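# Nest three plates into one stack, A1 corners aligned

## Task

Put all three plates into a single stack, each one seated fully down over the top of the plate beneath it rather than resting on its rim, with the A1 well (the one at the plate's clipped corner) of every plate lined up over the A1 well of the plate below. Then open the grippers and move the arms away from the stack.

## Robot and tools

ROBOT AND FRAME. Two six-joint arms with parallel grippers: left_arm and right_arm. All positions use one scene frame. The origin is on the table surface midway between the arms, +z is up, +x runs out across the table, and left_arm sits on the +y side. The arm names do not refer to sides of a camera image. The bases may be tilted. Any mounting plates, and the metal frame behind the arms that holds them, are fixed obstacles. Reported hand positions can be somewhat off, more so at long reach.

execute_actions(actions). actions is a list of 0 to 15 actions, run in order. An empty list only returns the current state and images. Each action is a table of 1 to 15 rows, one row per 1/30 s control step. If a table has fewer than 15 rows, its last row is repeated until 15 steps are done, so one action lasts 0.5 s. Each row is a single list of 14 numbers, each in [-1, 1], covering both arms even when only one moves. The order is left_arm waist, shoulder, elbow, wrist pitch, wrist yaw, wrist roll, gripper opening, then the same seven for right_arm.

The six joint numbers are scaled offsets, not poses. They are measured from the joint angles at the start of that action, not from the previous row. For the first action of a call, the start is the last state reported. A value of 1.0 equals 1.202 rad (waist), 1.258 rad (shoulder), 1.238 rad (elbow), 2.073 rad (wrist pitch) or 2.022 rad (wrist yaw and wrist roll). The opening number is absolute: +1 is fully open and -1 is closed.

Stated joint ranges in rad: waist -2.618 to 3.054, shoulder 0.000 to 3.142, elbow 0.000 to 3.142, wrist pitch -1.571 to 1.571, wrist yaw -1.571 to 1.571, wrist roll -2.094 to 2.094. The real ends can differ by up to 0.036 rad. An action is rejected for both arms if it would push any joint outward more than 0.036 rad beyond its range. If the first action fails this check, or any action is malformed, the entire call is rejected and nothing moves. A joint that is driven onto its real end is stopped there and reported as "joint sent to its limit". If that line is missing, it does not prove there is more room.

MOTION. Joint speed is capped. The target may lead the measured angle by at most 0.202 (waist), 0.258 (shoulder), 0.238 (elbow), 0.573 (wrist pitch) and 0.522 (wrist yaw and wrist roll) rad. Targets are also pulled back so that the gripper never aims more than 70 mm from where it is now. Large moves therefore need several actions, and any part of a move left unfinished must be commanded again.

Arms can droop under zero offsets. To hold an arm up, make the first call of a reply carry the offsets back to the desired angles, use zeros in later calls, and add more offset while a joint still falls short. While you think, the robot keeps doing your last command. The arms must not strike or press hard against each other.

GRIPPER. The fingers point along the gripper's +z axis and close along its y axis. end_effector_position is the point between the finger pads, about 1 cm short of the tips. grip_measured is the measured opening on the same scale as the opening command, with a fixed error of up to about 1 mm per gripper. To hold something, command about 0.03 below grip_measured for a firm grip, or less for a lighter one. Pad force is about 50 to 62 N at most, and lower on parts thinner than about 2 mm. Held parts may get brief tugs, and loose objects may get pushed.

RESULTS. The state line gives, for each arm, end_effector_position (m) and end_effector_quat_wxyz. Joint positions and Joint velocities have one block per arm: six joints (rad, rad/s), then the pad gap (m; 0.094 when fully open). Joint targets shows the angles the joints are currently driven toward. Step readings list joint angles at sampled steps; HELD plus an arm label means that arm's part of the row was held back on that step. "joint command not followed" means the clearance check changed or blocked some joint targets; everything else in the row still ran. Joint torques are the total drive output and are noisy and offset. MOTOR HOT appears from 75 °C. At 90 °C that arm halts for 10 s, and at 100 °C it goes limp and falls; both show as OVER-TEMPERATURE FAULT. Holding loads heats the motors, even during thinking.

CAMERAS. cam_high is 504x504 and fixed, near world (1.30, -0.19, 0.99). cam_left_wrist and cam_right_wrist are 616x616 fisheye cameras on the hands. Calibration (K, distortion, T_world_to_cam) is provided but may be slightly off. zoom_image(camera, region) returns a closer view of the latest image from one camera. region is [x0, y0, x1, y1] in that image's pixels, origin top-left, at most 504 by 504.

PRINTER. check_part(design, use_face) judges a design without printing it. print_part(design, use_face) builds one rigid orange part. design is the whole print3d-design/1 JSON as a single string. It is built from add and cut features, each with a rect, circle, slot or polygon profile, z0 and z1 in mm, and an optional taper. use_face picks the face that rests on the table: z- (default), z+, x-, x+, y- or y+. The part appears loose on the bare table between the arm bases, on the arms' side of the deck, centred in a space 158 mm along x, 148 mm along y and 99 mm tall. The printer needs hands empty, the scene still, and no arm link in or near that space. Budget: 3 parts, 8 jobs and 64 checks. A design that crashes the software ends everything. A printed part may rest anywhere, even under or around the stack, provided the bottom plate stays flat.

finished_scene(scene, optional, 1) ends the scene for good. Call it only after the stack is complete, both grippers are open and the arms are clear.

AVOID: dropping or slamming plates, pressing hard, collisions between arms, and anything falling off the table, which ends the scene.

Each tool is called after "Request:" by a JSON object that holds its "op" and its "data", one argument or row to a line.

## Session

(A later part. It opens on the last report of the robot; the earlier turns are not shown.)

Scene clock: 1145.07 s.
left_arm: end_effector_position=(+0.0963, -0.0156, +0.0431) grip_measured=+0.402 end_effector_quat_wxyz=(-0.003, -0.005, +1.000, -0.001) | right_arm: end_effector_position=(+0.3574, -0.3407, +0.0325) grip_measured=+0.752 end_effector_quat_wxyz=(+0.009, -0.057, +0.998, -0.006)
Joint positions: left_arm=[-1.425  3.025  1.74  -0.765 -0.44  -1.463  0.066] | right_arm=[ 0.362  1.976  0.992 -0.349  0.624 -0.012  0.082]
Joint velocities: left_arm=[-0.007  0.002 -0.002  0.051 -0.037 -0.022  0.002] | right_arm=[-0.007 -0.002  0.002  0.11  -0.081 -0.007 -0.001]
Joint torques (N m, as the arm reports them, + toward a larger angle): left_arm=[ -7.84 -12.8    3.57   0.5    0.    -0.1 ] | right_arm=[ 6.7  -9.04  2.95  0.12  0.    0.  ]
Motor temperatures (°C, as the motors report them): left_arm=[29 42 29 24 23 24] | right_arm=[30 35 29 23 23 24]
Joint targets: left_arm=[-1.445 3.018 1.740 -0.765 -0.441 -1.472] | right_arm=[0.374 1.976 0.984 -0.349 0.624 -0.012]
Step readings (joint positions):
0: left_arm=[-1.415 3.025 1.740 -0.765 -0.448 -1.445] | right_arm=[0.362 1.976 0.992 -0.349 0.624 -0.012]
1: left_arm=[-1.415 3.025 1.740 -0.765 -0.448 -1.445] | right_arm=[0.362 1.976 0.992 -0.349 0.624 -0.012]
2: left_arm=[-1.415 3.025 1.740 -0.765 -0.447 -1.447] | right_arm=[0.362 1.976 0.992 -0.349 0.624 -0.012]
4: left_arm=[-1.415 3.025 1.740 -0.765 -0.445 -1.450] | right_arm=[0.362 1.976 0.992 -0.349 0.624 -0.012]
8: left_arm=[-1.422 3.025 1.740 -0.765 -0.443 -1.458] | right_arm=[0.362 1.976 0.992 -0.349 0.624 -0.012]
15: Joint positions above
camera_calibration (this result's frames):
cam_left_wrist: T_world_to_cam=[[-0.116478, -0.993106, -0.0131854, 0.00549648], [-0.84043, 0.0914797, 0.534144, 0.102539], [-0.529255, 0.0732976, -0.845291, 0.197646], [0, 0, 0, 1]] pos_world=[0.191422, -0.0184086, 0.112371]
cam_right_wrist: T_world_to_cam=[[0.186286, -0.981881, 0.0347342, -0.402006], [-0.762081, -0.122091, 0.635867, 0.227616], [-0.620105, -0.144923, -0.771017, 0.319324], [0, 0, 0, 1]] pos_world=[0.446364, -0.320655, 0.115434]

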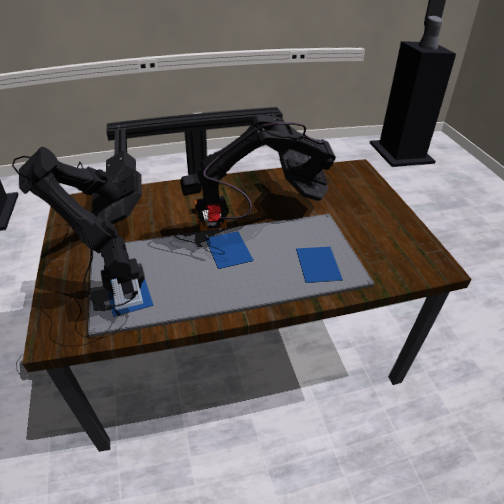

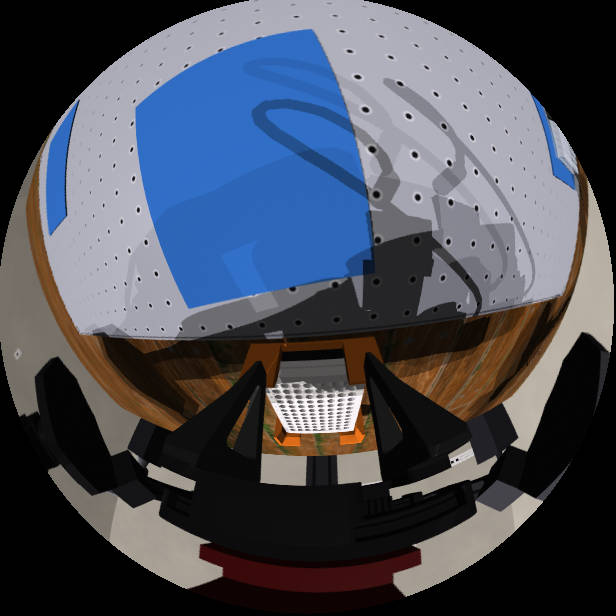

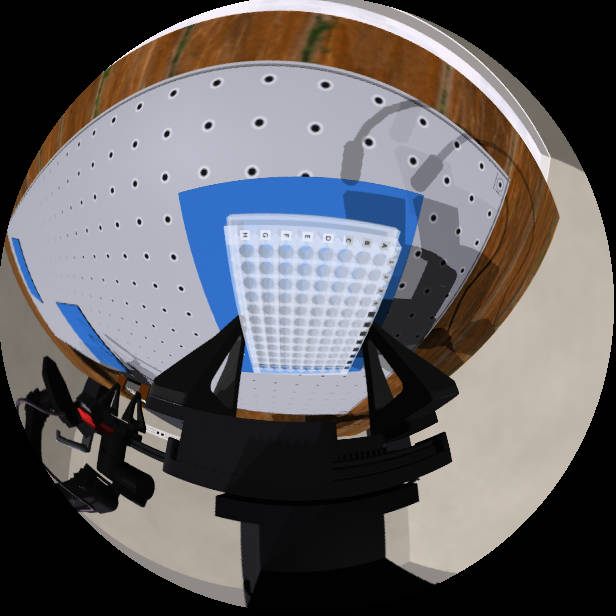

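Request:
{"op": "execute_actions", "data": {
  "actions": [
    [[0.004,-0.025,0,-0.01,0,0,0.4,0.01,0,-0.007,0,0,0,0.72],[0.004,-0.05,0,-0.02,0,0,0.4,0.01,0,-0.007,0,0,0,0.72],[0,-0.075,0,-0.03,0,0,0.4,0.01,0,-0.007,0,0,0,0.72],[0,-0.1,0,-0.035,0,0.03,0.4,0.01,0,-0.007,0,0,0,0.72],[0,-0.12,-0.01,-0.035,0,0.07,0.4,0.01,0,-0.007,0,0,0,0.72],[-0.01,-0.14,-0.03,-0.03,0.003,0.11,0.4,0.01,0,-0.007,0,0,0,0.72],[-0.025,-0.155,-0.06,-0.02,0.007,0.15,0.5,0.01,0,-0.007,0,0,0,0.72],[-0.04,-0.17,-0.09,-0.01,0.011,0.19,0.6,0.01,0,-0.007,0,0,0,0.72],[-0.055,-0.18,-0.12,0,0.015,0.23,0.7,0.01,0,-0.007,0,0,0,0.72],[-0.07,-0.19,-0.15,0.01,0.02,0.27,0.8,0.01,0,-0.007,0,0,0,0.72],[-0.085,-0.195,-0.18,0.02,0.025,0.31,0.9,0.01,0,-0.007,0,0,0,0.72],[-0.1,-0.195,-0.21,0.03,0.03,0.35,1,0.01,0,-0.007,0,0,0,0.72],[-0.115,-0.195,-0.24,0.04,0.034,0.39,1,0.01,0,-0.007,0,0,0,0.72],[-0.13,-0.195,-0.27,0.05,0.038,0.43,1,0.01,0,-0.007,0,0,0,0.72]]
  ]
}}

Scene clock: 1175.90 s.
left_arm: end_effector_position=(+0.0756, +0.0134, +0.1042) grip_measured=+1.000 end_effector_quat_wxyz=(+0.019, +0.334, +0.941, -0.038) | right_arm: end_effector_position=(+0.3574, -0.3407, +0.0325) grip_measured=+0.752 end_effector_quat_wxyz=(+0.009, -0.057, +0.998, -0.006)
Joint positions: left_arm=[-1.545  2.766  1.466 -0.705 -0.398 -0.85   0.094] | right_arm=[ 0.362  1.976  0.992 -0.349  0.624 -0.012  0.082]
Joint velocities: left_arm=[-0.657  0.164 -0.96   0.183  0.286  1.81   0.   ] | right_arm=[-0.007 -0.007 -0.007  0.037  0.007 -0.037  0.   ]
Joint torques (N m, as the arm reports them, + toward a larger angle): left_arm=[ -4.67 -10.5    3.74   0.74  -0.18  -0.03] | right_arm=[ 6.67 -8.98  2.99  0.12  0.   -0.01]
Motor temperatures (°C, as the motors report them): left_arm=[29 42 28 24 23 24] | right_arm=[30 35 28 23 23 24]
Joint targets: left_arm=[-1.582 2.779 1.406 -0.662 -0.364 -0.594] | right_arm=[0.374 1.976 0.984 -0.349 0.624 -0.012]
Step readings (joint positions):
0: left_arm=[-1.425 3.025 1.740 -0.765 -0.440 -1.464] | right_arm=[0.362 1.976 0.992 -0.349 0.624 -0.012]
1: left_arm=[-1.425 3.025 1.740 -0.765 -0.440 -1.464] | right_arm=[0.362 1.976 0.992 -0.349 0.624 -0.012]
2: left_arm=[-1.424 3.021 1.740 -0.767 -0.439 -1.464] | right_arm=[0.362 1.976 0.992 -0.349 0.624 -0.012]
4: left_arm=[-1.421 3.000 1.735 -0.785 -0.433 -1.456] | right_arm=[0.362 1.976 0.992 -0.349 0.624 -0.012]
8: left_arm=[-1.425 2.883 1.686 -0.796 -0.428 -1.309] | right_arm=[0.362 1.976 0.992 -0.349 0.624 -0.012]
15: Joint positions above
camera_calibration (this result's frames):
cam_left_wrist: T_world_to_cam=[[-0.723482, -0.68941, 0.0358946, 0.0694142], [-0.596927, 0.650853, 0.469114, 0.030679], [-0.346774, 0.317969, -0.882408, 0.223032], [0, 0, 0, 1]] pos_world=[0.145875, -0.0430299, 0.179922]
cam_right_wrist: T_world_to_cam=[[0.186286, -0.981881, 0.0347342, -0.402006], [-0.762081, -0.122091, 0.635867, 0.227616], [-0.620105, -0.144923, -0.771017, 0.319324], [0, 0, 0, 1]] pos_world=[0.446364, -0.320655, 0.115434]

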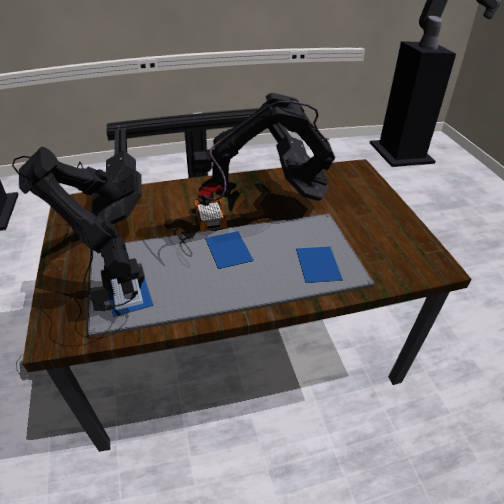

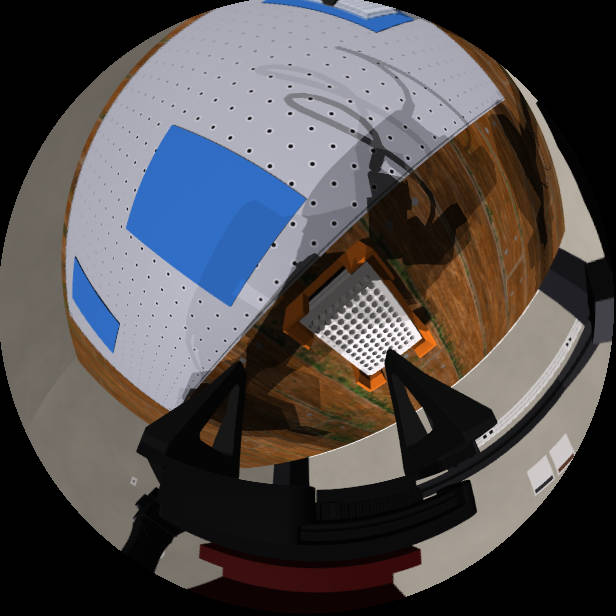

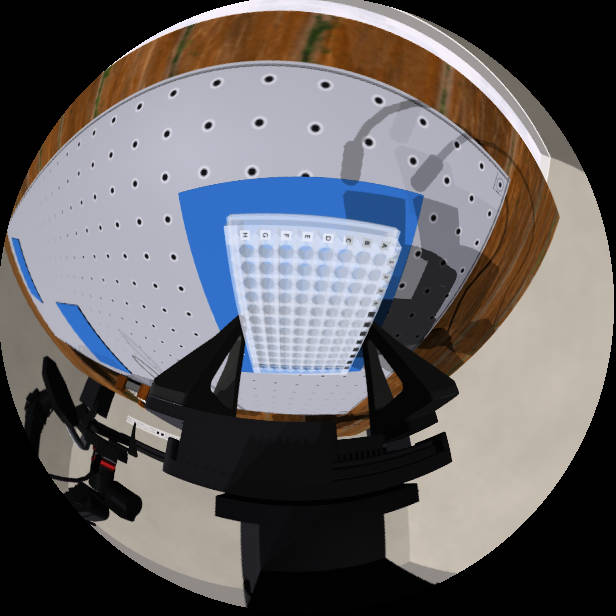

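Request:
{"op": "execute_actions", "data": {
  "actions": [
    [[-0.04,0.01,-0.06,0.025,0.018,0.16,1,0.01,0,-0.007,0,0,0,0.72],[-0.05,0.01,-0.075,0.03,0.02,0.2,1,0.01,0,-0.007,0,0,0,0.72],[-0.06,0.01,-0.09,0.036,0.022,0.24,1,0.01,0,-0.007,0,0,0,0.72],[-0.07,0.01,-0.105,0.042,0.024,0.28,1,0.01,0,-0.007,0,0,0,0.72],[-0.08,0.012,-0.12,0.05,0.026,0.32,1,0.01,0,-0.007,0,0,0,0.72],[-0.09,0.014,-0.14,0.058,0.029,0.35,1,0.01,0,-0.007,0,0,0,0.72],[-0.1,0.017,-0.16,0.066,0.032,0.374,1,0.01,0,-0.007,0,0,0,0.72],[-0.108,0.02,-0.18,0.075,0.034,0.374,1,0.01,0,-0.007,0,0,0,0.72],[-0.114,0.024,-0.2,0.086,0.036,0.374,1,0.01,0,-0.007,0,0,0,0.72],[-0.114,0.027,-0.2,0.086,0.036,0.374,1,0.01,0,-0.007,0,0,0,0.72]]
  ]
}}

Scene clock: 1187.60 s.
left_arm: end_effector_position=(+0.0162, +0.0862, +0.0571) grip_measured=+1.000 end_effector_quat_wxyz=(-0.007, +0.705, +0.709, +0.017) | right_arm: end_effector_position=(+0.3574, -0.3407, +0.0325) grip_measured=+0.752 end_effector_quat_wxyz=(+0.009, -0.057, +0.998, -0.006)
Joint positions: left_arm=[-1.678  2.809  1.216 -0.583 -0.33  -0.137  0.094] | right_arm=[ 0.362  1.976  0.992 -0.349  0.624 -0.012  0.082]
Joint velocities: left_arm=[ 0.002 -0.002 -0.017  0.139  0.022  0.256  0.   ] | right_arm=[-0.002  0.012  0.007 -0.066  0.037 -0.022 -0.   ]
Joint torques (N m, as the arm reports them, + toward a larger angle): left_arm=[ -3.97 -10.9    3.33   0.77   0.05   0.02] | right_arm=[ 6.72 -9.01  3.    0.13 -0.01  0.  ]
Motor temperatures (°C, as the motors report them): left_arm=[29 42 28 24 23 24] | right_arm=[30 35 28 23 23 24]
Joint targets: left_arm=[-1.682 2.800 1.219 -0.526 -0.325 -0.094] | right_arm=[0.374 1.976 0.984 -0.349 0.624 -0.012]
Step readings (joint positions):
0: left_arm=[-1.580 2.800 1.397 -0.685 -0.360 -0.600] | right_arm=[0.362 1.976 0.992 -0.349 0.624 -0.012]
1: left_arm=[-1.580 2.800 1.397 -0.684 -0.360 -0.591] | right_arm=[0.362 1.976 0.992 -0.349 0.624 -0.012]
2: left_arm=[-1.580 2.800 1.394 -0.680 -0.360 -0.568] | right_arm=[0.362 1.976 0.992 -0.349 0.624 -0.012]
4: left_arm=[-1.587 2.798 1.377 -0.660 -0.360 -0.489] | right_arm=[0.362 1.976 0.992 -0.349 0.624 -0.012]
8: left_arm=[-1.633 2.798 1.298 -0.612 -0.352 -0.283] | right_arm=[0.362 1.976 0.992 -0.349 0.624 -0.012]
15: Joint positions above
camera_calibration (this result's frames):
cam_left_wrist: T_world_to_cam=[[-0.992422, 0.120338, -0.0248381, 0.016357], [0.0861174, 0.825377, 0.557976, -0.0612168], [0.0876462, 0.551608, -0.829486, 0.107517], [0, 0, 0, 1]] pos_world=[0.0120815, -0.0107486, 0.123747]
cam_right_wrist: T_world_to_cam=[[0.186286, -0.981881, 0.0347342, -0.402006], [-0.762081, -0.122091, 0.635867, 0.227616], [-0.620105, -0.144923, -0.771017, 0.319324], [0, 0, 0, 1]] pos_world=[0.446364, -0.320655, 0.115434]

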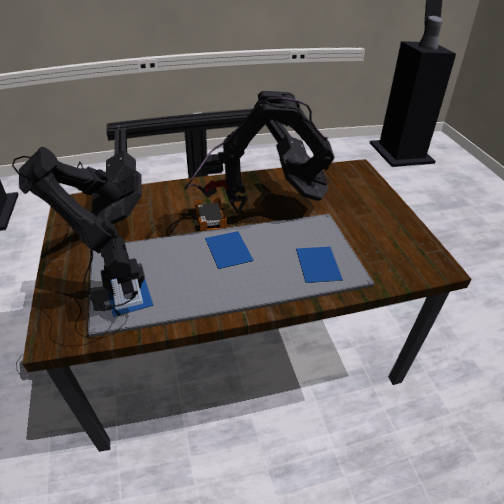

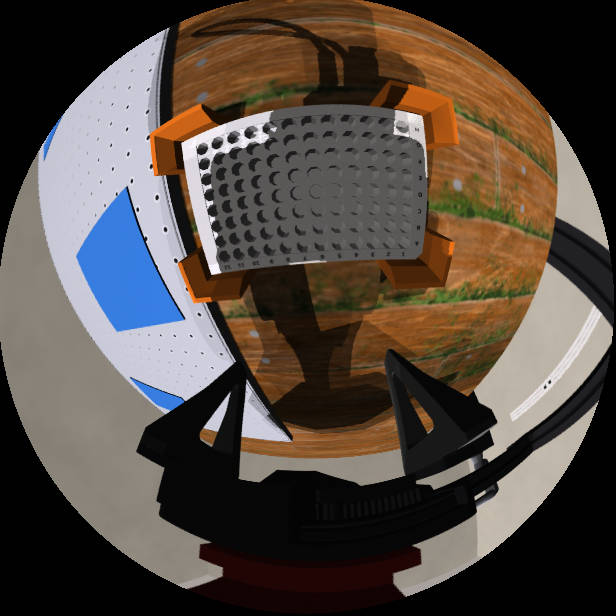

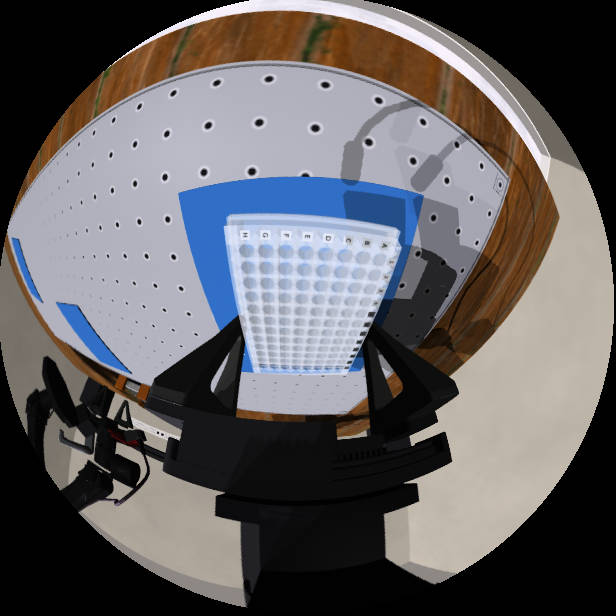

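Request:
{"op": "execute_actions", "data": {
  "actions": [
    [[0.005,0.008,0,0.022,-0.002,0.02,1,0.01,0,-0.007,0,0,0,0.72],[0.01,0.018,0,0.028,-0.005,0.02,1,0.01,0,-0.007,0,0,0,0.72],[0.015,0.028,0,0.035,-0.008,0.021,1,0.01,0,-0.007,0,0,0,0.72],[0.02,0.038,0,0.042,-0.011,0.022,1,0.01,0,-0.007,0,0,0,0.72],[0.025,0.048,0,0.049,-0.014,0.023,1,0.01,0,-0.007,0,0,0,0.72],[0.03,0.058,0,0.056,-0.016,0.024,1,0.01,0,-0.007,0,0,0,0.72],[0.035,0.067,0,0.063,-0.018,0.025,1,0.01,0,-0.007,0,0,0,0.72],[0.038,0.074,0,0.07,-0.018,0.025,1,0.01,0,-0.007,0,0,0,0.72],[0.038,0.076,0,0.074,-0.018,0.025,1,0.01,0,-0.007,0,0,0,0.72]]
  ]
}}

Scene clock: 1201.70 s.
left_arm: end_effector_position=(+0.0163, +0.0854, +0.0188) grip_measured=+1.000 end_effector_quat_wxyz=(-0.010, +0.706, +0.708, +0.017) | right_arm: end_effector_position=(+0.3574, -0.3407, +0.0325) grip_measured=+0.752 end_effector_quat_wxyz=(+0.009, -0.057, +0.998, -0.006)
Joint positions: left_arm=[-1.63   2.914  1.216 -0.468 -0.354 -0.093  0.094] | right_arm=[ 0.362  1.976  0.992 -0.349  0.624 -0.012  0.082]
Joint velocities: left_arm=[-0.012  0.002 -0.002  0.154 -0.125 -0.007  0.   ] | right_arm=[-0.027  0.007  0.012  0.037 -0.037  0.037  0.   ]
Joint torques (N m, as the arm reports them, + toward a larger angle): left_arm=[ -4.02 -11.17   2.71   0.57  -0.06   0.04] | right_arm=[ 6.7  -9.    2.99  0.12 -0.01 -0.01]
Motor temperatures (°C, as the motors report them): left_arm=[28 41 28 24 23 24] | right_arm=[30 35 28 23 23 24]
Joint targets: left_arm=[-1.632 2.905 1.216 -0.429 -0.366 -0.086] | right_arm=[0.374 1.976 0.984 -0.349 0.624 -0.012]
Step readings (joint positions):
0: left_arm=[-1.678 2.809 1.216 -0.551 -0.330 -0.100] | right_arm=[0.362 1.976 0.992 -0.349 0.624 -0.012]
1: left_arm=[-1.678 2.809 1.216 -0.551 -0.330 -0.100] | right_arm=[0.362 1.976 0.992 -0.349 0.624 -0.012]
2: left_arm=[-1.677 2.811 1.216 -0.551 -0.330 -0.100] | right_arm=[0.362 1.976 0.992 -0.349 0.624 -0.012]
4: left_arm=[-1.671 2.823 1.216 -0.541 -0.333 -0.100] | right_arm=[0.362 1.976 0.992 -0.349 0.624 -0.012]
8: left_arm=[-1.644 2.877 1.216 -0.505 -0.345 -0.097] | right_arm=[0.362 1.976 0.992 -0.349 0.624 -0.012]
15: Joint positions above
camera_calibration (this result's frames):
cam_left_wrist: T_world_to_cam=[[-0.992107, 0.12346, -0.0219285, 0.0153361], [0.0899745, 0.822716, 0.561287, -0.0390931], [0.0873375, 0.554884, -0.82733, 0.0759146], [0, 0, 0, 1]] pos_world=[0.0121023, -0.0118547, 0.0850852]
cam_right_wrist: T_world_to_cam=[[0.186286, -0.981881, 0.0347342, -0.402006], [-0.762081, -0.122091, 0.635867, 0.227616], [-0.620105, -0.144923, -0.771017, 0.319324], [0, 0, 0, 1]] pos_world=[0.446364, -0.320655, 0.115434]

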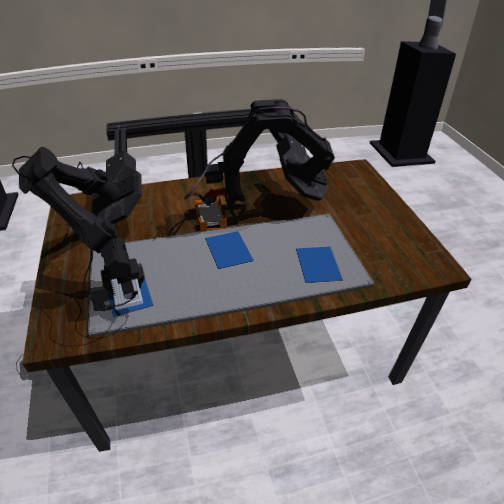

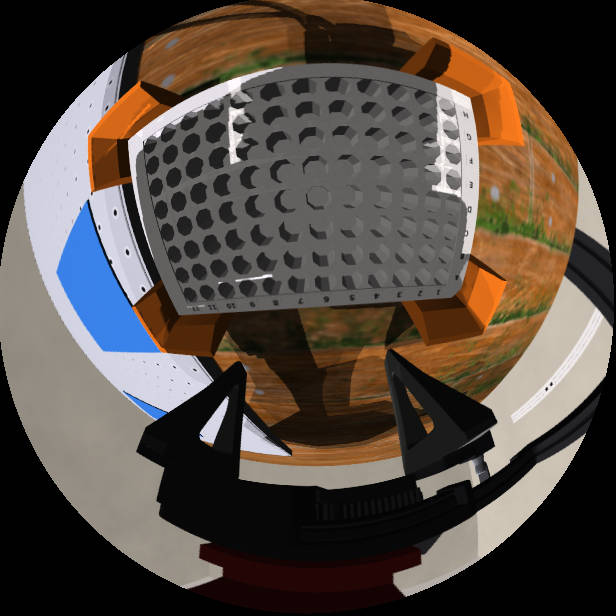

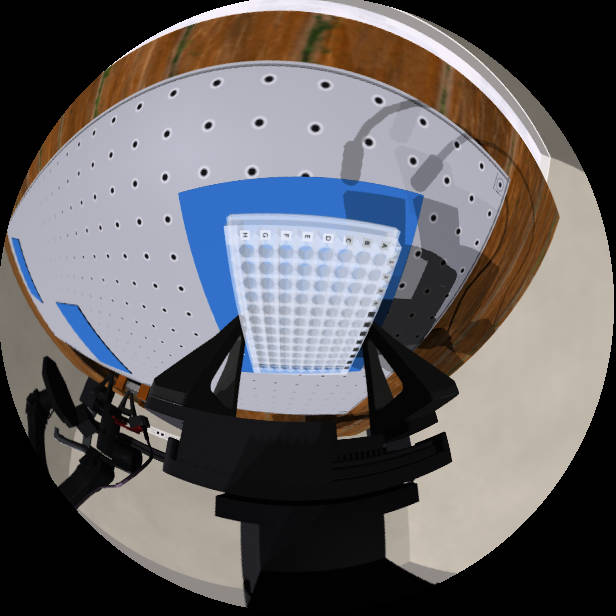

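Probe table.

Request:
{"op": "execute_actions", "data": {
  "actions": [
    [[0,0.003,0,0.026,-0.01,0,1,0.01,0,-0.007,0,0,0,0.72],[0,0.006,0,0.029,-0.011,0,1,0.01,0,-0.007,0,0,0,0.72],[0,0.009,0,0.032,-0.012,0,1,0.01,0,-0.007,0,0,0,0.72],[0,0.012,0,0.034,-0.012,0,1,0.01,0,-0.007,0,0,0,0.72],[0,0.015,0,0.036,-0.012,0,1,0.01,0,-0.007,0,0,0,0.72],[0,0.018,0,0.038,-0.012,0,1,0.01,0,-0.007,0,0,0,0.72],[0,0.021,0,0.039,-0.012,0,1,0.01,0,-0.007,0,0,0,0.72],[0,0.024,0,0.04,-0.012,0,1,0.01,0,-0.007,0,0,0,0.72],[0,0.027,0,0.04,-0.012,0,1,0.01,0,-0.007,0,0,0,0.72],[0,0.03,0,0.04,-0.012,0,1,0.01,0,-0.007,0,0,0,0.72],[0,0.033,0,0.04,-0.012,0,1,0.01,0,-0.007,0,0,0,0.72],[0,0.036,0,0.04,-0.012,0,1,0.01,0,-0.007,0,0,0,0.72]]
  ]
}}

Scene clock: 1214.20 s.
left_arm: end_effector_position=(+0.0156, +0.0787, +0.0112) grip_measured=+1.000 end_effector_quat_wxyz=(+0.005, +0.702, +0.712, +0.011) | right_arm: end_effector_position=(+0.3574, -0.3407, +0.0325) grip_measured=+0.752 end_effector_quat_wxyz=(+0.009, -0.057, +0.998, -0.006)
Joint positions: left_arm=[-1.63   2.937  1.216 -0.415 -0.368 -0.093  0.094] | right_arm=[ 0.362  1.976  0.992 -0.349  0.624 -0.012  0.082]
Joint velocities: left_arm=[ 0.007  0.012 -0.002  0.037 -0.037  0.081  0.   ] | right_arm=[-0.002 -0.012 -0.012 -0.007  0.037 -0.081  0.001]
Joint torques (N m, as the arm reports them, + toward a larger angle): left_arm=[-3.71 -8.31  2.67  0.74 -0.12 -0.04] | right_arm=[ 6.69 -9.    2.98  0.12  0.    0.  ]
Motor temperatures (°C, as the motors report them): left_arm=[28 40 28 24 23 24] | right_arm=[30 35 28 23 23 24]
Joint targets: left_arm=[-1.630 2.959 1.216 -0.386 -0.378 -0.093] | right_arm=[0.374 1.976 0.984 -0.349 0.624 -0.012]
Step readings (joint positions):
0: left_arm=[-1.630 2.914 1.216 -0.454 -0.357 -0.092] | right_arm=[0.362 1.976 0.992 -0.349 0.624 -0.012]
1: left_arm=[-1.630 2.914 1.216 -0.453 -0.358 -0.092] | right_arm=[0.362 1.976 0.992 -0.349 0.624 -0.012]
2: left_arm=[-1.630 2.914 1.216 -0.450 -0.359 -0.092] | right_arm=[0.362 1.976 0.992 -0.349 0.624 -0.012]
4: left_arm=[-1.630 2.915 1.216 -0.441 -0.363 -0.092] | right_arm=[0.362 1.976 0.992 -0.349 0.624 -0.012]
8: left_arm=[-1.630 2.931 1.216 -0.423 -0.367 -0.092] | right_arm=[0.362 1.976 0.992 -0.349 0.624 -0.012]
15: Joint positions above
camera_calibration (this result's frames):
cam_left_wrist: T_world_to_cam=[[-0.992863, 0.113306, -0.0372238, 0.0162131], [0.0756287, 0.839485, 0.538094, -0.0300833], [0.0922181, 0.531438, -0.842063, 0.0752776], [0, 0, 0, 1]] pos_world=[0.0114306, -0.0165879, 0.0801796]
cam_right_wrist: T_world_to_cam=[[0.186286, -0.981881, 0.0347342, -0.402006], [-0.762081, -0.122091, 0.635867, 0.227616], [-0.620105, -0.144923, -0.771017, 0.319324], [0, 0, 0, 1]] pos_world=[0.446364, -0.320655, 0.115434]

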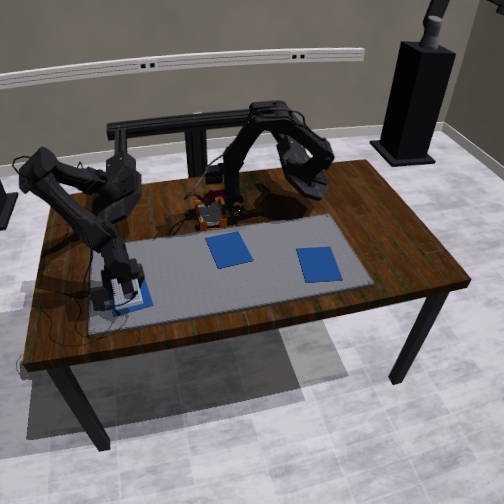

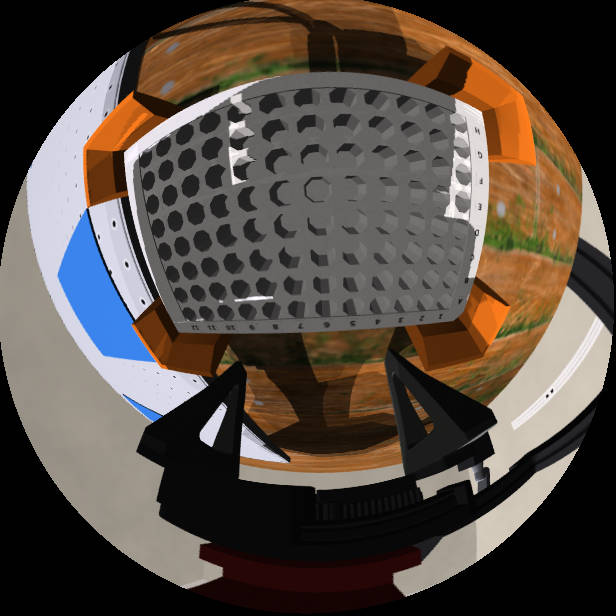

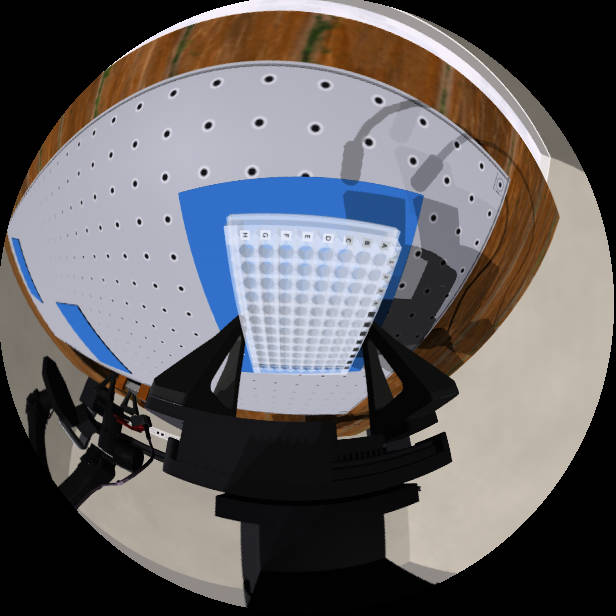

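Request:
{"op": "execute_actions", "data": {
  "actions": [
    [[0,-0.005,0.025,-0.008,0.003,0,1,0.01,0,-0.007,0,0,0,0.72],[0,-0.003,0.04,-0.015,0.005,0,1,0.01,0,-0.007,0,0,0,0.72],[0,0,0.055,-0.022,0.006,0,1,0.01,0,-0.007,0,0,0,0.72],[0,0.004,0.07,-0.029,0.006,0,1,0.01,0,-0.007,0,0,0,0.72],[0,0.008,0.085,-0.036,0.006,0,1,0.01,0,-0.007,0,0,0,0.72],[0,0.013,0.1,-0.043,0.006,0,1,0.01,0,-0.007,0,0,0,0.72],[0,0.018,0.115,-0.05,0.006,0,1,0.01,0,-0.007,0,0,0,0.72],[0,0.023,0.13,-0.057,0.006,0,1,0.01,0,-0.007,0,0,0,0.72],[0,0.028,0.142,-0.063,0.006,0,1,0.01,0,-0.007,0,0,0,0.72],[0,0.032,0.152,-0.068,0.006,0,1,0.01,0,-0.007,0,0,0,0.72],[0,0.035,0.16,-0.07,0.006,0,1,0.01,0,-0.007,0,0,0,0.72]]
  ]
}}

Scene clock: 1226.93 s.
left_arm: end_effector_position=(+0.0172, +0.0376, +0.0266) grip_measured=+1.000 end_effector_quat_wxyz=(+0.012, +0.699, +0.715, -0.001) | right_arm: end_effector_position=(+0.3574, -0.3407, +0.0325) grip_measured=+0.752 end_effector_quat_wxyz=(+0.009, -0.057, +0.998, -0.006)
Joint positions: left_arm=[-1.63   2.973  1.394 -0.527 -0.363 -0.092  0.094] | right_arm=[ 0.362  1.976  0.992 -0.349  0.624 -0.012  0.082]
Joint velocities: left_arm=[-0.002  0.022 -0.017 -0.11  -0.007 -0.022  0.   ] | right_arm=[-0.012  0.007 -0.002 -0.007 -0.095 -0.022 -0.001]
Joint torques (N m, as the arm reports them, + toward a larger angle): left_arm=[ -4.05 -10.7    4.56   0.41   0.07  -0.03] | right_arm=[ 6.72 -8.99  2.98  0.13  0.   -0.01]
Motor temperatures (°C, as the motors report them): left_arm=[28 39 28 24 23 24] | right_arm=[30 35 28 23 23 24]
Joint targets: left_arm=[-1.630 2.981 1.414 -0.560 -0.356 -0.093] | right_arm=[0.374 1.976 0.984 -0.349 0.624 -0.012]
Step readings (joint positions):
0: left_arm=[-1.630 2.937 1.216 -0.415 -0.368 -0.093] | right_arm=[0.362 1.976 0.992 -0.349 0.624 -0.012]
1: left_arm=[-1.630 2.937 1.218 -0.418 -0.368 -0.093] | right_arm=[0.362 1.976 0.992 -0.349 0.624 -0.012]
2: left_arm=[-1.630 2.937 1.224 -0.424 -0.367 -0.093] | right_arm=[0.362 1.976 0.992 -0.349 0.624 -0.012]
4: left_arm=[-1.630 2.940 1.246 -0.445 -0.365 -0.093] | right_arm=[0.362 1.976 0.992 -0.349 0.624 -0.012]
8: left_arm=[-1.630 2.954 1.322 -0.485 -0.364 -0.092] | right_arm=[0.362 1.976 0.992 -0.349 0.624 -0.012]
15: Joint positions above
camera_calibration (this result's frames):
cam_left_wrist: T_world_to_cam=[[-0.994201, 0.102275, -0.0332163, 0.0233473], [0.070832, 0.855264, 0.513328, -0.00378932], [0.0809093, 0.507999, -0.85755, 0.11146], [0, 0, 0, 1]] pos_world=[0.0144622, -0.0557685, 0.0983031]
cam_right_wrist: T_world_to_cam=[[0.186286, -0.981881, 0.0347342, -0.402006], [-0.762081, -0.122091, 0.635867, 0.227616], [-0.620105, -0.144923, -0.771017, 0.319324], [0, 0, 0, 1]] pos_world=[0.446364, -0.320655, 0.115434]

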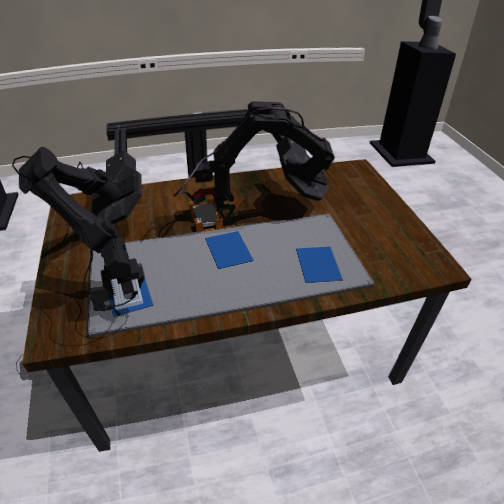

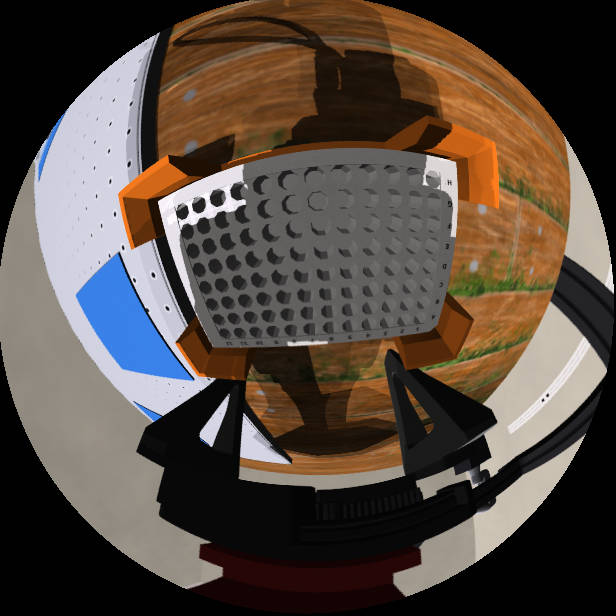

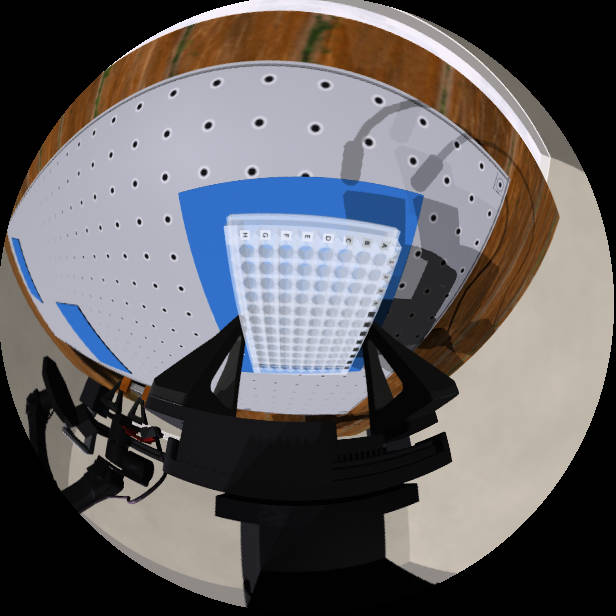

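Request:
{"op": "execute_actions", "data": {
  "actions": [
    [[-0.005,-0.035,-0.02,0,0.002,0,1,0.02,-0.03,0.025,-0.017,0.001,0.008,0.72],[-0.01,-0.06,-0.05,0,0.004,0,1,0.03,-0.035,0.035,-0.034,0.002,0.016,0.72],[-0.016,-0.085,-0.08,0.004,0.006,0,1,0.04,-0.04,0.042,-0.051,0.003,0.024,0.72],[-0.022,-0.11,-0.115,0.01,0.009,-0.005,1,0.052,-0.046,0.05,-0.068,0.003,0.032,0.72],[-0.028,-0.13,-0.15,0.016,0.012,-0.01,1,0.064,-0.054,0.059,-0.085,0.004,0.04,0.72],[-0.034,-0.15,-0.185,0.022,0.014,-0.015,1,0.076,-0.062,0.068,-0.102,0.005,0.048,0.72],[-0.04,-0.17,-0.22,0.028,0.016,-0.02,1,0.088,-0.071,0.078,-0.119,0.006,0.056,0.72],[-0.046,-0.19,-0.255,0.035,0.018,-0.025,1,0.1,-0.08,0.088,-0.136,0.007,0.064,0.72],[-0.052,-0.21,-0.29,0.042,0.02,-0.03,1,0.112,-0.089,0.098,-0.153,0.008,0.072,0.72],[-0.058,-0.228,-0.325,0.049,0.022,-0.035,1,0.124,-0.098,0.108,-0.17,0.008,0.08,0.72],[-0.064,-0.246,-0.36,0.056,0.024,-0.04,1,0.136,-0.107,0.118,-0.187,0.009,0.088,0.72],[-0.07,-0.264,-0.395,0.063,0.026,-0.045,1,0.148,-0.116,0.128,-0.204,0.01,0.096,0.72],[-0.076,-0.282,-0.43,0.07,0.028,-0.05,1,0.16,-0.125,0.138,-0.22,0.011,0.103,0.72],[-0.082,-0.3,-0.465,0.077,0.03,-0.05,1,0.172,-0.133,0.147,-0.232,0.011,0.11,0.72],[-0.088,-0.315,-0.5,0.084,0.032,-0.05,1,0.18,-0.137,0.152,-0.238,0.011,0.11,0.72]]
  ]
}}

Scene clock: 1256.03 s.
left_arm: end_effector_position=(+0.0195, +0.1648, +0.0556) grip_measured=+1.000 end_effector_quat_wxyz=(-0.007, +0.708, +0.706, +0.026) | right_arm: end_effector_position=(+0.3752, -0.3261, +0.1245) grip_measured=+0.752 end_effector_quat_wxyz=(+0.032, -0.064, +0.997, +0.011)
Joint positions: left_arm=[-1.711  2.634  0.857 -0.424 -0.322 -0.163  0.094] | right_arm=[ 0.541  1.831  1.137 -0.703  0.633  0.154  0.082]
Joint velocities: left_arm=[-0.198 -0.593 -1.302  0.447  0.183 -0.154  0.   ] | right_arm=[ 0.369 -0.31   0.3   -0.842 -0.022  0.315 -0.   ]
Joint torques (N m, as the arm reports them, + toward a larger angle): left_arm=[-4.02 -9.8   2.34  0.52  0.03 -0.08] | right_arm=[ 6.88 -8.99  6.37  0.04  0.09  0.04]
Motor temperatures (°C, as the motors report them): left_arm=[27 40 29 24 23 24] | right_arm=[30 35 28 23 23 24]
Joint targets: left_arm=[-1.736 2.577 0.775 -0.352 -0.299 -0.194] | right_arm=[0.578 1.804 1.181 -0.842 0.647 0.210]
Step readings (joint positions):
0: left_arm=[-1.630 2.980 1.394 -0.552 -0.363 -0.092] | right_arm=[0.362 1.976 0.992 -0.349 0.624 -0.012]
1: left_arm=[-1.630 2.977 1.391 -0.549 -0.363 -0.092] | right_arm=[0.362 1.974 0.992 -0.350 0.624 -0.011]
2: left_arm=[-1.630 2.968 1.378 -0.542 -0.363 -0.092] | right_arm=[0.364 1.969 0.992 -0.359 0.624 -0.007]
4: left_arm=[-1.631 2.923 1.323 -0.529 -0.360 -0.093] | right_arm=[0.376 1.953 1.001 -0.396 0.625 0.008]
8: left_arm=[-1.653 2.797 1.163 -0.504 -0.351 -0.110] | right_arm=[0.433 1.915 1.046 -0.496 0.627 0.055]
15: Joint positions above
camera_calibration (this result's frames):
cam_left_wrist: T_world_to_cam=[[-0.990918, 0.129387, -0.0366215, 0.00923155], [0.0856209, 0.817095, 0.57011, -0.124861], [0.103688, 0.561797, -0.820752, 0.0601391], [0, 0, 0, 1]] pos_world=[0.0136027, 0.0670427, 0.120882]
cam_right_wrist: T_world_to_cam=[[0.199465, -0.979875, 0.00758956, -0.395118], [-0.787691, -0.155727, 0.596064, 0.188058], [-0.582886, -0.124872, -0.802901, 0.39993], [0, 0, 0, 1]] pos_world=[0.460057, -0.30794, 0.212009]

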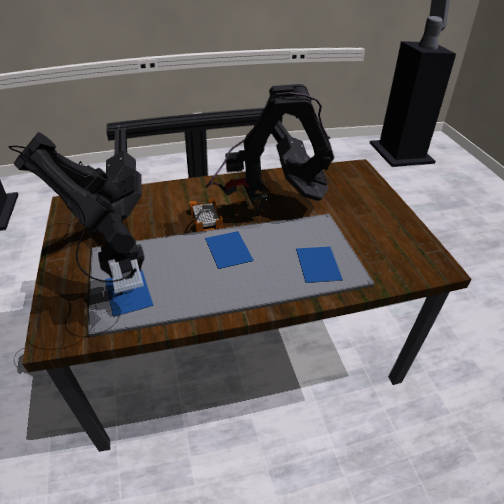

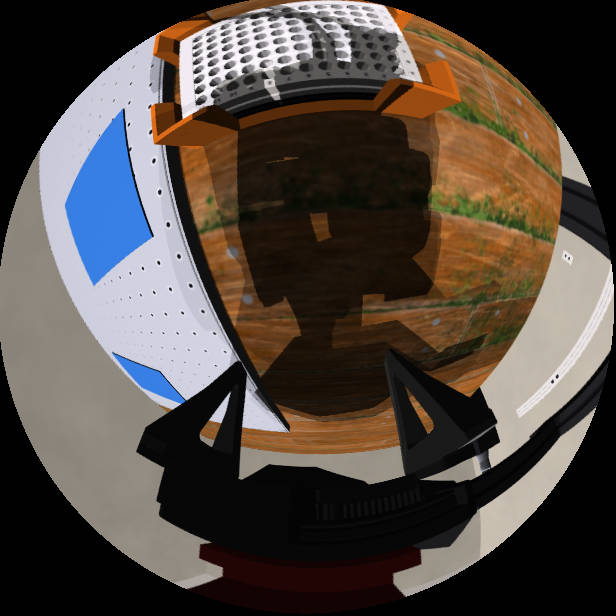

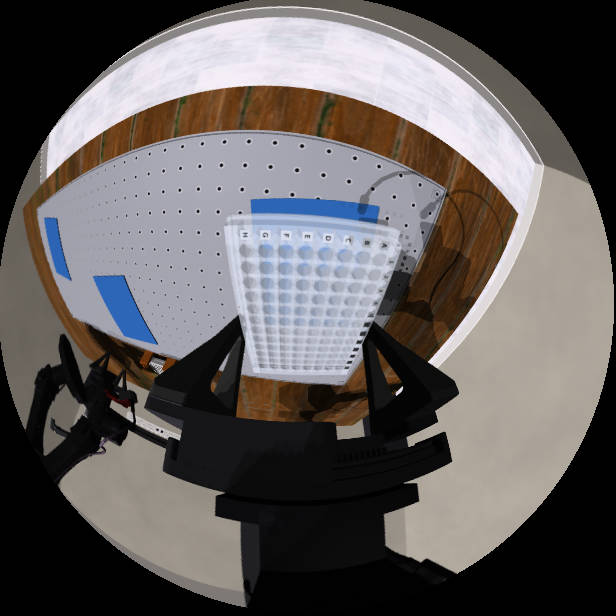

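Request:
{"op": "execute_actions", "data": {
  "actions": [
    [[-0.02,-0.05,-0.07,0.035,0.011,-0.015,1,0.05,-0.005,0.045,-0.066,0.0,0.01,0.72],[-0.025,-0.065,-0.095,0.04,0.012,-0.015,1,0.08,0.015,0.06,-0.068,-0.006,-0.015,0.72],[-0.03,-0.08,-0.12,0.046,0.013,-0.015,1,0.11,0.038,0.075,-0.07,-0.012,-0.042,0.72],[-0.035,-0.095,-0.145,0.052,0.014,-0.015,1,0.143,0.061,0.09,-0.072,-0.018,-0.07,0.72],[-0.04,-0.11,-0.17,0.058,0.015,-0.015,1,0.176,0.084,0.105,-0.074,-0.024,-0.098,0.72],[-0.044,-0.12,-0.195,0.064,0.017,-0.015,1,0.209,0.107,0.12,-0.076,-0.03,-0.126,0.72],[-0.047,-0.13,-0.215,0.07,0.018,-0.015,1,0.242,0.13,0.135,-0.078,-0.036,-0.154,0.72],[-0.05,-0.14,-0.235,0.075,0.019,-0.015,1,0.275,0.153,0.15,-0.08,-0.042,-0.182,0.72],[-0.05,-0.145,-0.25,0.08,0.02,-0.015,1,0.308,0.176,0.165,-0.082,-0.048,-0.21,0.72],[-0.05,-0.145,-0.25,0.08,0.02,-0.015,1,0.341,0.2,0.18,-0.084,-0.054,-0.238,0.72],[-0.05,-0.145,-0.25,0.08,0.02,-0.015,1,0.374,0.224,0.195,-0.086,-0.06,-0.266,0.72],[-0.05,-0.145,-0.25,0.08,0.02,-0.015,1,0.407,0.248,0.21,-0.088,-0.066,-0.294,0.72],[-0.05,-0.145,-0.25,0.08,0.02,-0.015,1,0.44,0.272,0.225,-0.09,-0.073,-0.322,0.72],[-0.05,-0.145,-0.25,0.08,0.02,-0.015,1,0.475,0.295,0.24,-0.093,-0.08,-0.35,0.72],[-0.05,-0.145,-0.25,0.08,0.02,-0.015,1,0.507,0.317,0.253,-0.095,-0.086,-0.373,0.72]]
  ]
}}

Scene clock: 1283.23 s.
left_arm: end_effector_position=(+0.0223, +0.2423, +0.0551) grip_measured=+1.000 end_effector_quat_wxyz=(-0.014, +0.715, +0.698, +0.033) | right_arm: end_effector_position=(+0.3144, -0.1205, +0.1951) grip_measured=+0.752 end_effector_quat_wxyz=(+0.084, -0.571, +0.815, +0.057)
Joint positions: left_arm=[-1.76   2.476  0.547 -0.304 -0.289 -0.187  0.094] | right_arm=[ 1.063  2.174  1.395 -0.851  0.525 -0.371  0.082]
Joint velocities: left_arm=[-0.012  0.007 -0.007  0.081 -0.022 -0.022  0.   ] | right_arm=[ 1.111  0.823  0.52  -0.11  -0.418 -1.575 -0.   ]
Joint torques (N m, as the arm reports them, + toward a larger angle): left_arm=[-3.18 -7.91  2.08  0.58  0.05 -0.1 ] | right_arm=[ 8.61 -8.37  7.27  0.16 -0.21  0.01]
Motor temperatures (°C, as the motors report them): left_arm=[27 39 28 24 23 24] | right_arm=[30 34 30 22 23 24]
Joint targets: left_arm=[-1.772 2.452 0.548 -0.259 -0.282 -0.193] | right_arm=[1.150 2.230 1.450 -0.900 0.459 -0.600]
Step readings (joint positions):
0: left_arm=[-1.724 2.605 0.771 -0.377 -0.305 -0.187] | right_arm=[0.568 1.809 1.158 -0.823 0.637 0.204]
1: left_arm=[-1.724 2.604 0.771 -0.377 -0.305 -0.187] | right_arm=[0.569 1.809 1.158 -0.823 0.637 0.201]
2: left_arm=[-1.724 2.600 0.767 -0.373 -0.305 -0.187] | right_arm=[0.574 1.812 1.162 -0.827 0.637 0.190]
4: left_arm=[-1.729 2.571 0.737 -0.352 -0.304 -0.187] | right_arm=[0.608 1.841 1.188 -0.838 0.636 0.144]
8: left_arm=[-1.753 2.497 0.626 -0.316 -0.299 -0.187] | right_arm=[0.764 1.957 1.270 -0.841 0.610 -0.012]
15: Joint positions above
camera_calibration (this result's frames):
cam_left_wrist: T_world_to_cam=[[-0.987845, 0.152032, -0.0323944, -0.0037803], [0.104449, 0.803533, 0.586024, -0.186184], [0.115125, 0.575517, -0.809646, 0.0117619], [0, 0, 0, 1]] pos_world=[0.0143582, 0.14341, 0.118509]
cam_right_wrist: T_world_to_cam=[[0.96016, -0.276987, 0.0370244, -0.342293], [-0.259873, -0.836304, 0.482764, -0.0957981], [-0.102756, -0.473152, -0.874967, 0.267944], [0, 0, 0, 1]] pos_world=[0.331293, -0.0481489, 0.293363]

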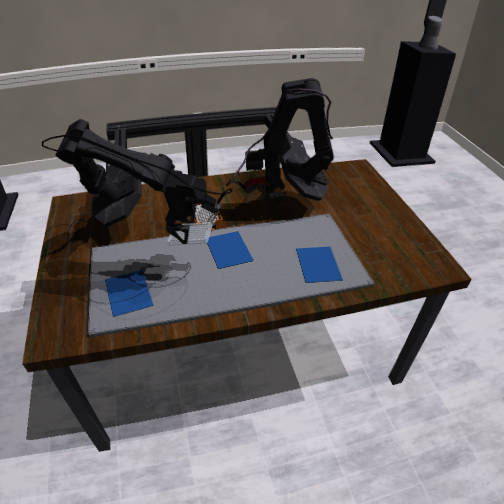

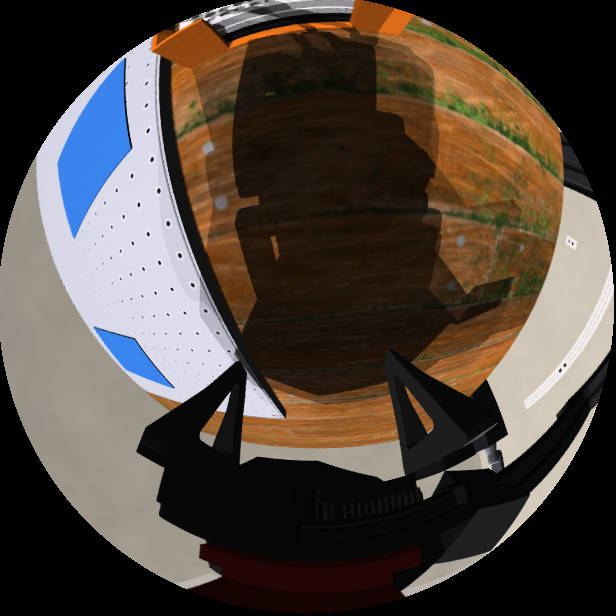

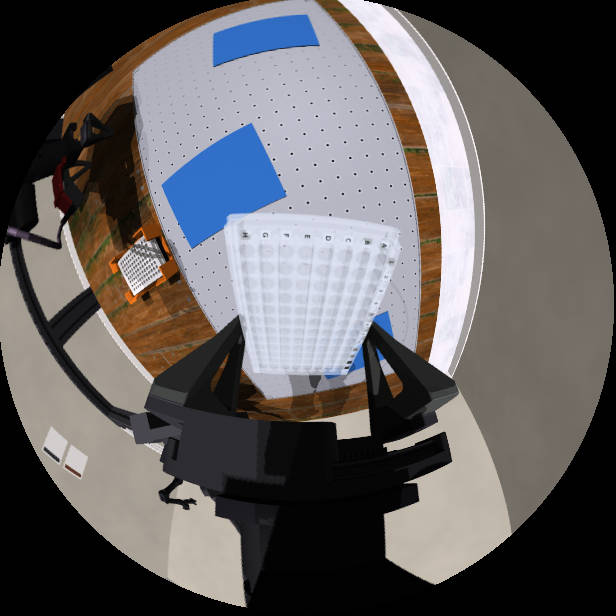

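Request:
{"op": "execute_actions", "data": {
  "actions": [
    [[-0.01,-0.019,0,0.02,0,0,1,0.1,0.07,0.042,-0.022,-0.038,-0.15,0.72],[-0.01,-0.019,0,0.02,0,0,1,0.135,0.1,0.04,-0.02,-0.044,-0.185,0.72],[-0.01,-0.019,0,0.02,0,0,1,0.17,0.13,0.037,-0.018,-0.05,-0.22,0.72],[-0.01,-0.019,0,0.02,0,0,1,0.205,0.16,0.034,-0.015,-0.057,-0.255,0.72],[-0.01,-0.019,0,0.02,0,0,1,0.24,0.19,0.031,-0.011,-0.064,-0.29,0.72],[-0.01,-0.019,0,0.02,0,0,1,0.275,0.22,0.028,-0.007,-0.071,-0.325,0.72],[-0.01,-0.019,0,0.02,0,0,1,0.31,0.25,0.025,-0.003,-0.078,-0.36,0.72],[-0.01,-0.019,0,0.02,0,0,1,0.346,0.28,0.022,0.002,-0.085,-0.395,0.72],[-0.01,-0.019,0,0.02,0,0,1,0.382,0.311,0.02,0.007,-0.092,-0.43,0.72],[-0.01,-0.019,0,0.02,0,0,1,0.418,0.342,0.018,0.012,-0.099,-0.46,0.72],[-0.01,-0.019,0,0.02,0,0,1,0.454,0.373,0.016,0.017,-0.106,-0.49,0.72],[-0.01,-0.019,0,0.02,0,0,1,0.49,0.404,0.014,0.022,-0.113,-0.51,0.72],[-0.01,-0.019,0,0.02,0,0,1,0.526,0.435,0.012,0.027,-0.12,-0.529,0.72],[-0.01,-0.019,0,0.02,0,0,1,0.562,0.467,0.01,0.032,-0.126,-0.529,0.72],[-0.01,-0.019,0,0.02,0,0,1,0.597,0.498,0.007,0.036,-0.13,-0.529,0.72]]
  ]
}}

Scene clock: 1304.20 s.
left_arm: end_effector_position=(+0.0211, +0.2375, +0.0548) grip_measured=+1.000 end_effector_quat_wxyz=(-0.009, +0.713, +0.700, +0.024) | right_arm: end_effector_position=(+0.0622, -0.0171, +0.1392) grip_measured=+0.753 end_effector_quat_wxyz=(-0.031, +0.982, -0.188, +0.004)
Joint positions: left_arm=[-1.76   2.476  0.547 -0.283 -0.288 -0.187  0.094] | right_arm=[ 1.653  2.682  1.427 -0.813  0.354 -1.214  0.082]
Joint velocities: left_arm=[ 0.002 -0.002 -0.002 -0.022 -0.007 -0.081  0.   ] | right_arm=[ 1.316  1.15   0.017  0.242 -0.374 -1.136 -0.001]
Joint torques (N m, as the arm reports them, + toward a larger angle): left_arm=[-3.26 -7.91  2.02  0.61 -0.02 -0.03] | right_arm=[  5.09 -10.33   4.6    0.14  -0.14  -0.03]
Motor temperatures (°C, as the motors report them): left_arm=[27 37 28 24 23 24] | right_arm=[30 35 31 23 23 24]
Joint targets: left_arm=[-1.772 2.452 0.547 -0.262 -0.289 -0.187] | right_arm=[1.743 2.765 1.409 -0.786 0.285 -1.382]
Step readings (joint positions):
0: left_arm=[-1.760 2.476 0.547 -0.283 -0.288 -0.187] | right_arm=[1.146 2.237 1.416 -0.880 0.470 -0.594]
1: left_arm=[-1.760 2.476 0.547 -0.283 -0.288 -0.187] | right_arm=[1.147 2.238 1.416 -0.880 0.470 -0.604]
2: left_arm=[-1.760 2.476 0.547 -0.283 -0.288 -0.187] | right_arm=[1.152 2.243 1.417 -0.880 0.470 -0.627]
4: left_arm=[-1.760 2.476 0.547 -0.283 -0.288 -0.187] | right_arm=[1.186 2.278 1.425 -0.880 0.468 -0.698]
8: left_arm=[-1.760 2.476 0.547 -0.283 -0.288 -0.187] | right_arm=[1.333 2.409 1.427 -0.866 0.440 -0.870]
15: Joint positions above
camera_calibration (this result's frames):
cam_left_wrist: T_world_to_cam=[[-0.988843, 0.145819, -0.0304385, -0.00287916], [0.102674, 0.815235, 0.569957, -0.18387], [0.107925, 0.560473, -0.821111, 0.0187764], [0, 0, 0, 1]] pos_world=[0.0140052, 0.139794, 0.120128]
cam_right_wrist: T_world_to_cam=[[0.298706, 0.95075, 0.0827617, -0.013599], [0.709032, -0.279134, 0.647578, -0.121557], [0.638786, -0.134754, -0.757491, 0.185437], [0, 0, 0, 1]] pos_world=[-0.0282049, 0.00398711, 0.22031]

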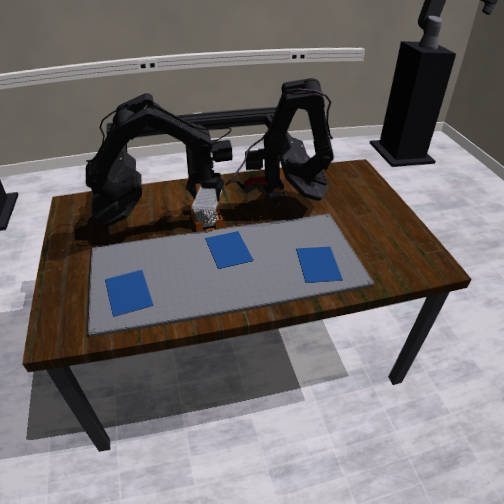

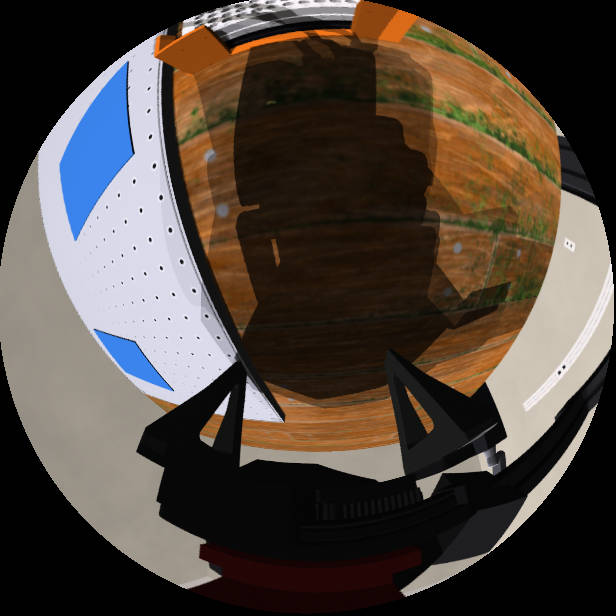

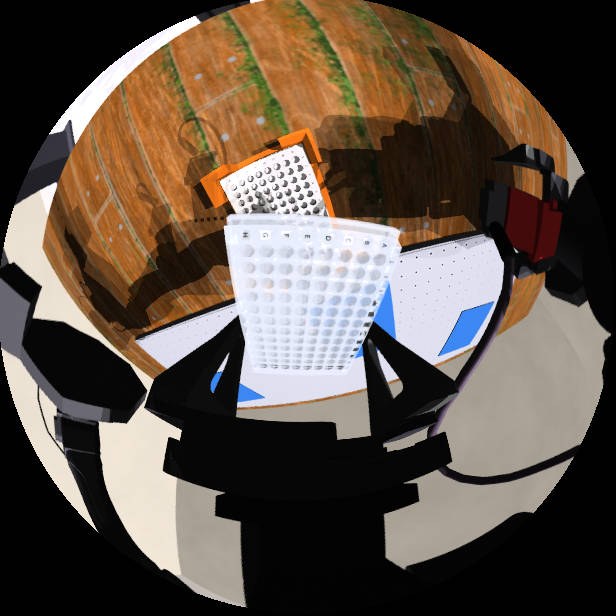

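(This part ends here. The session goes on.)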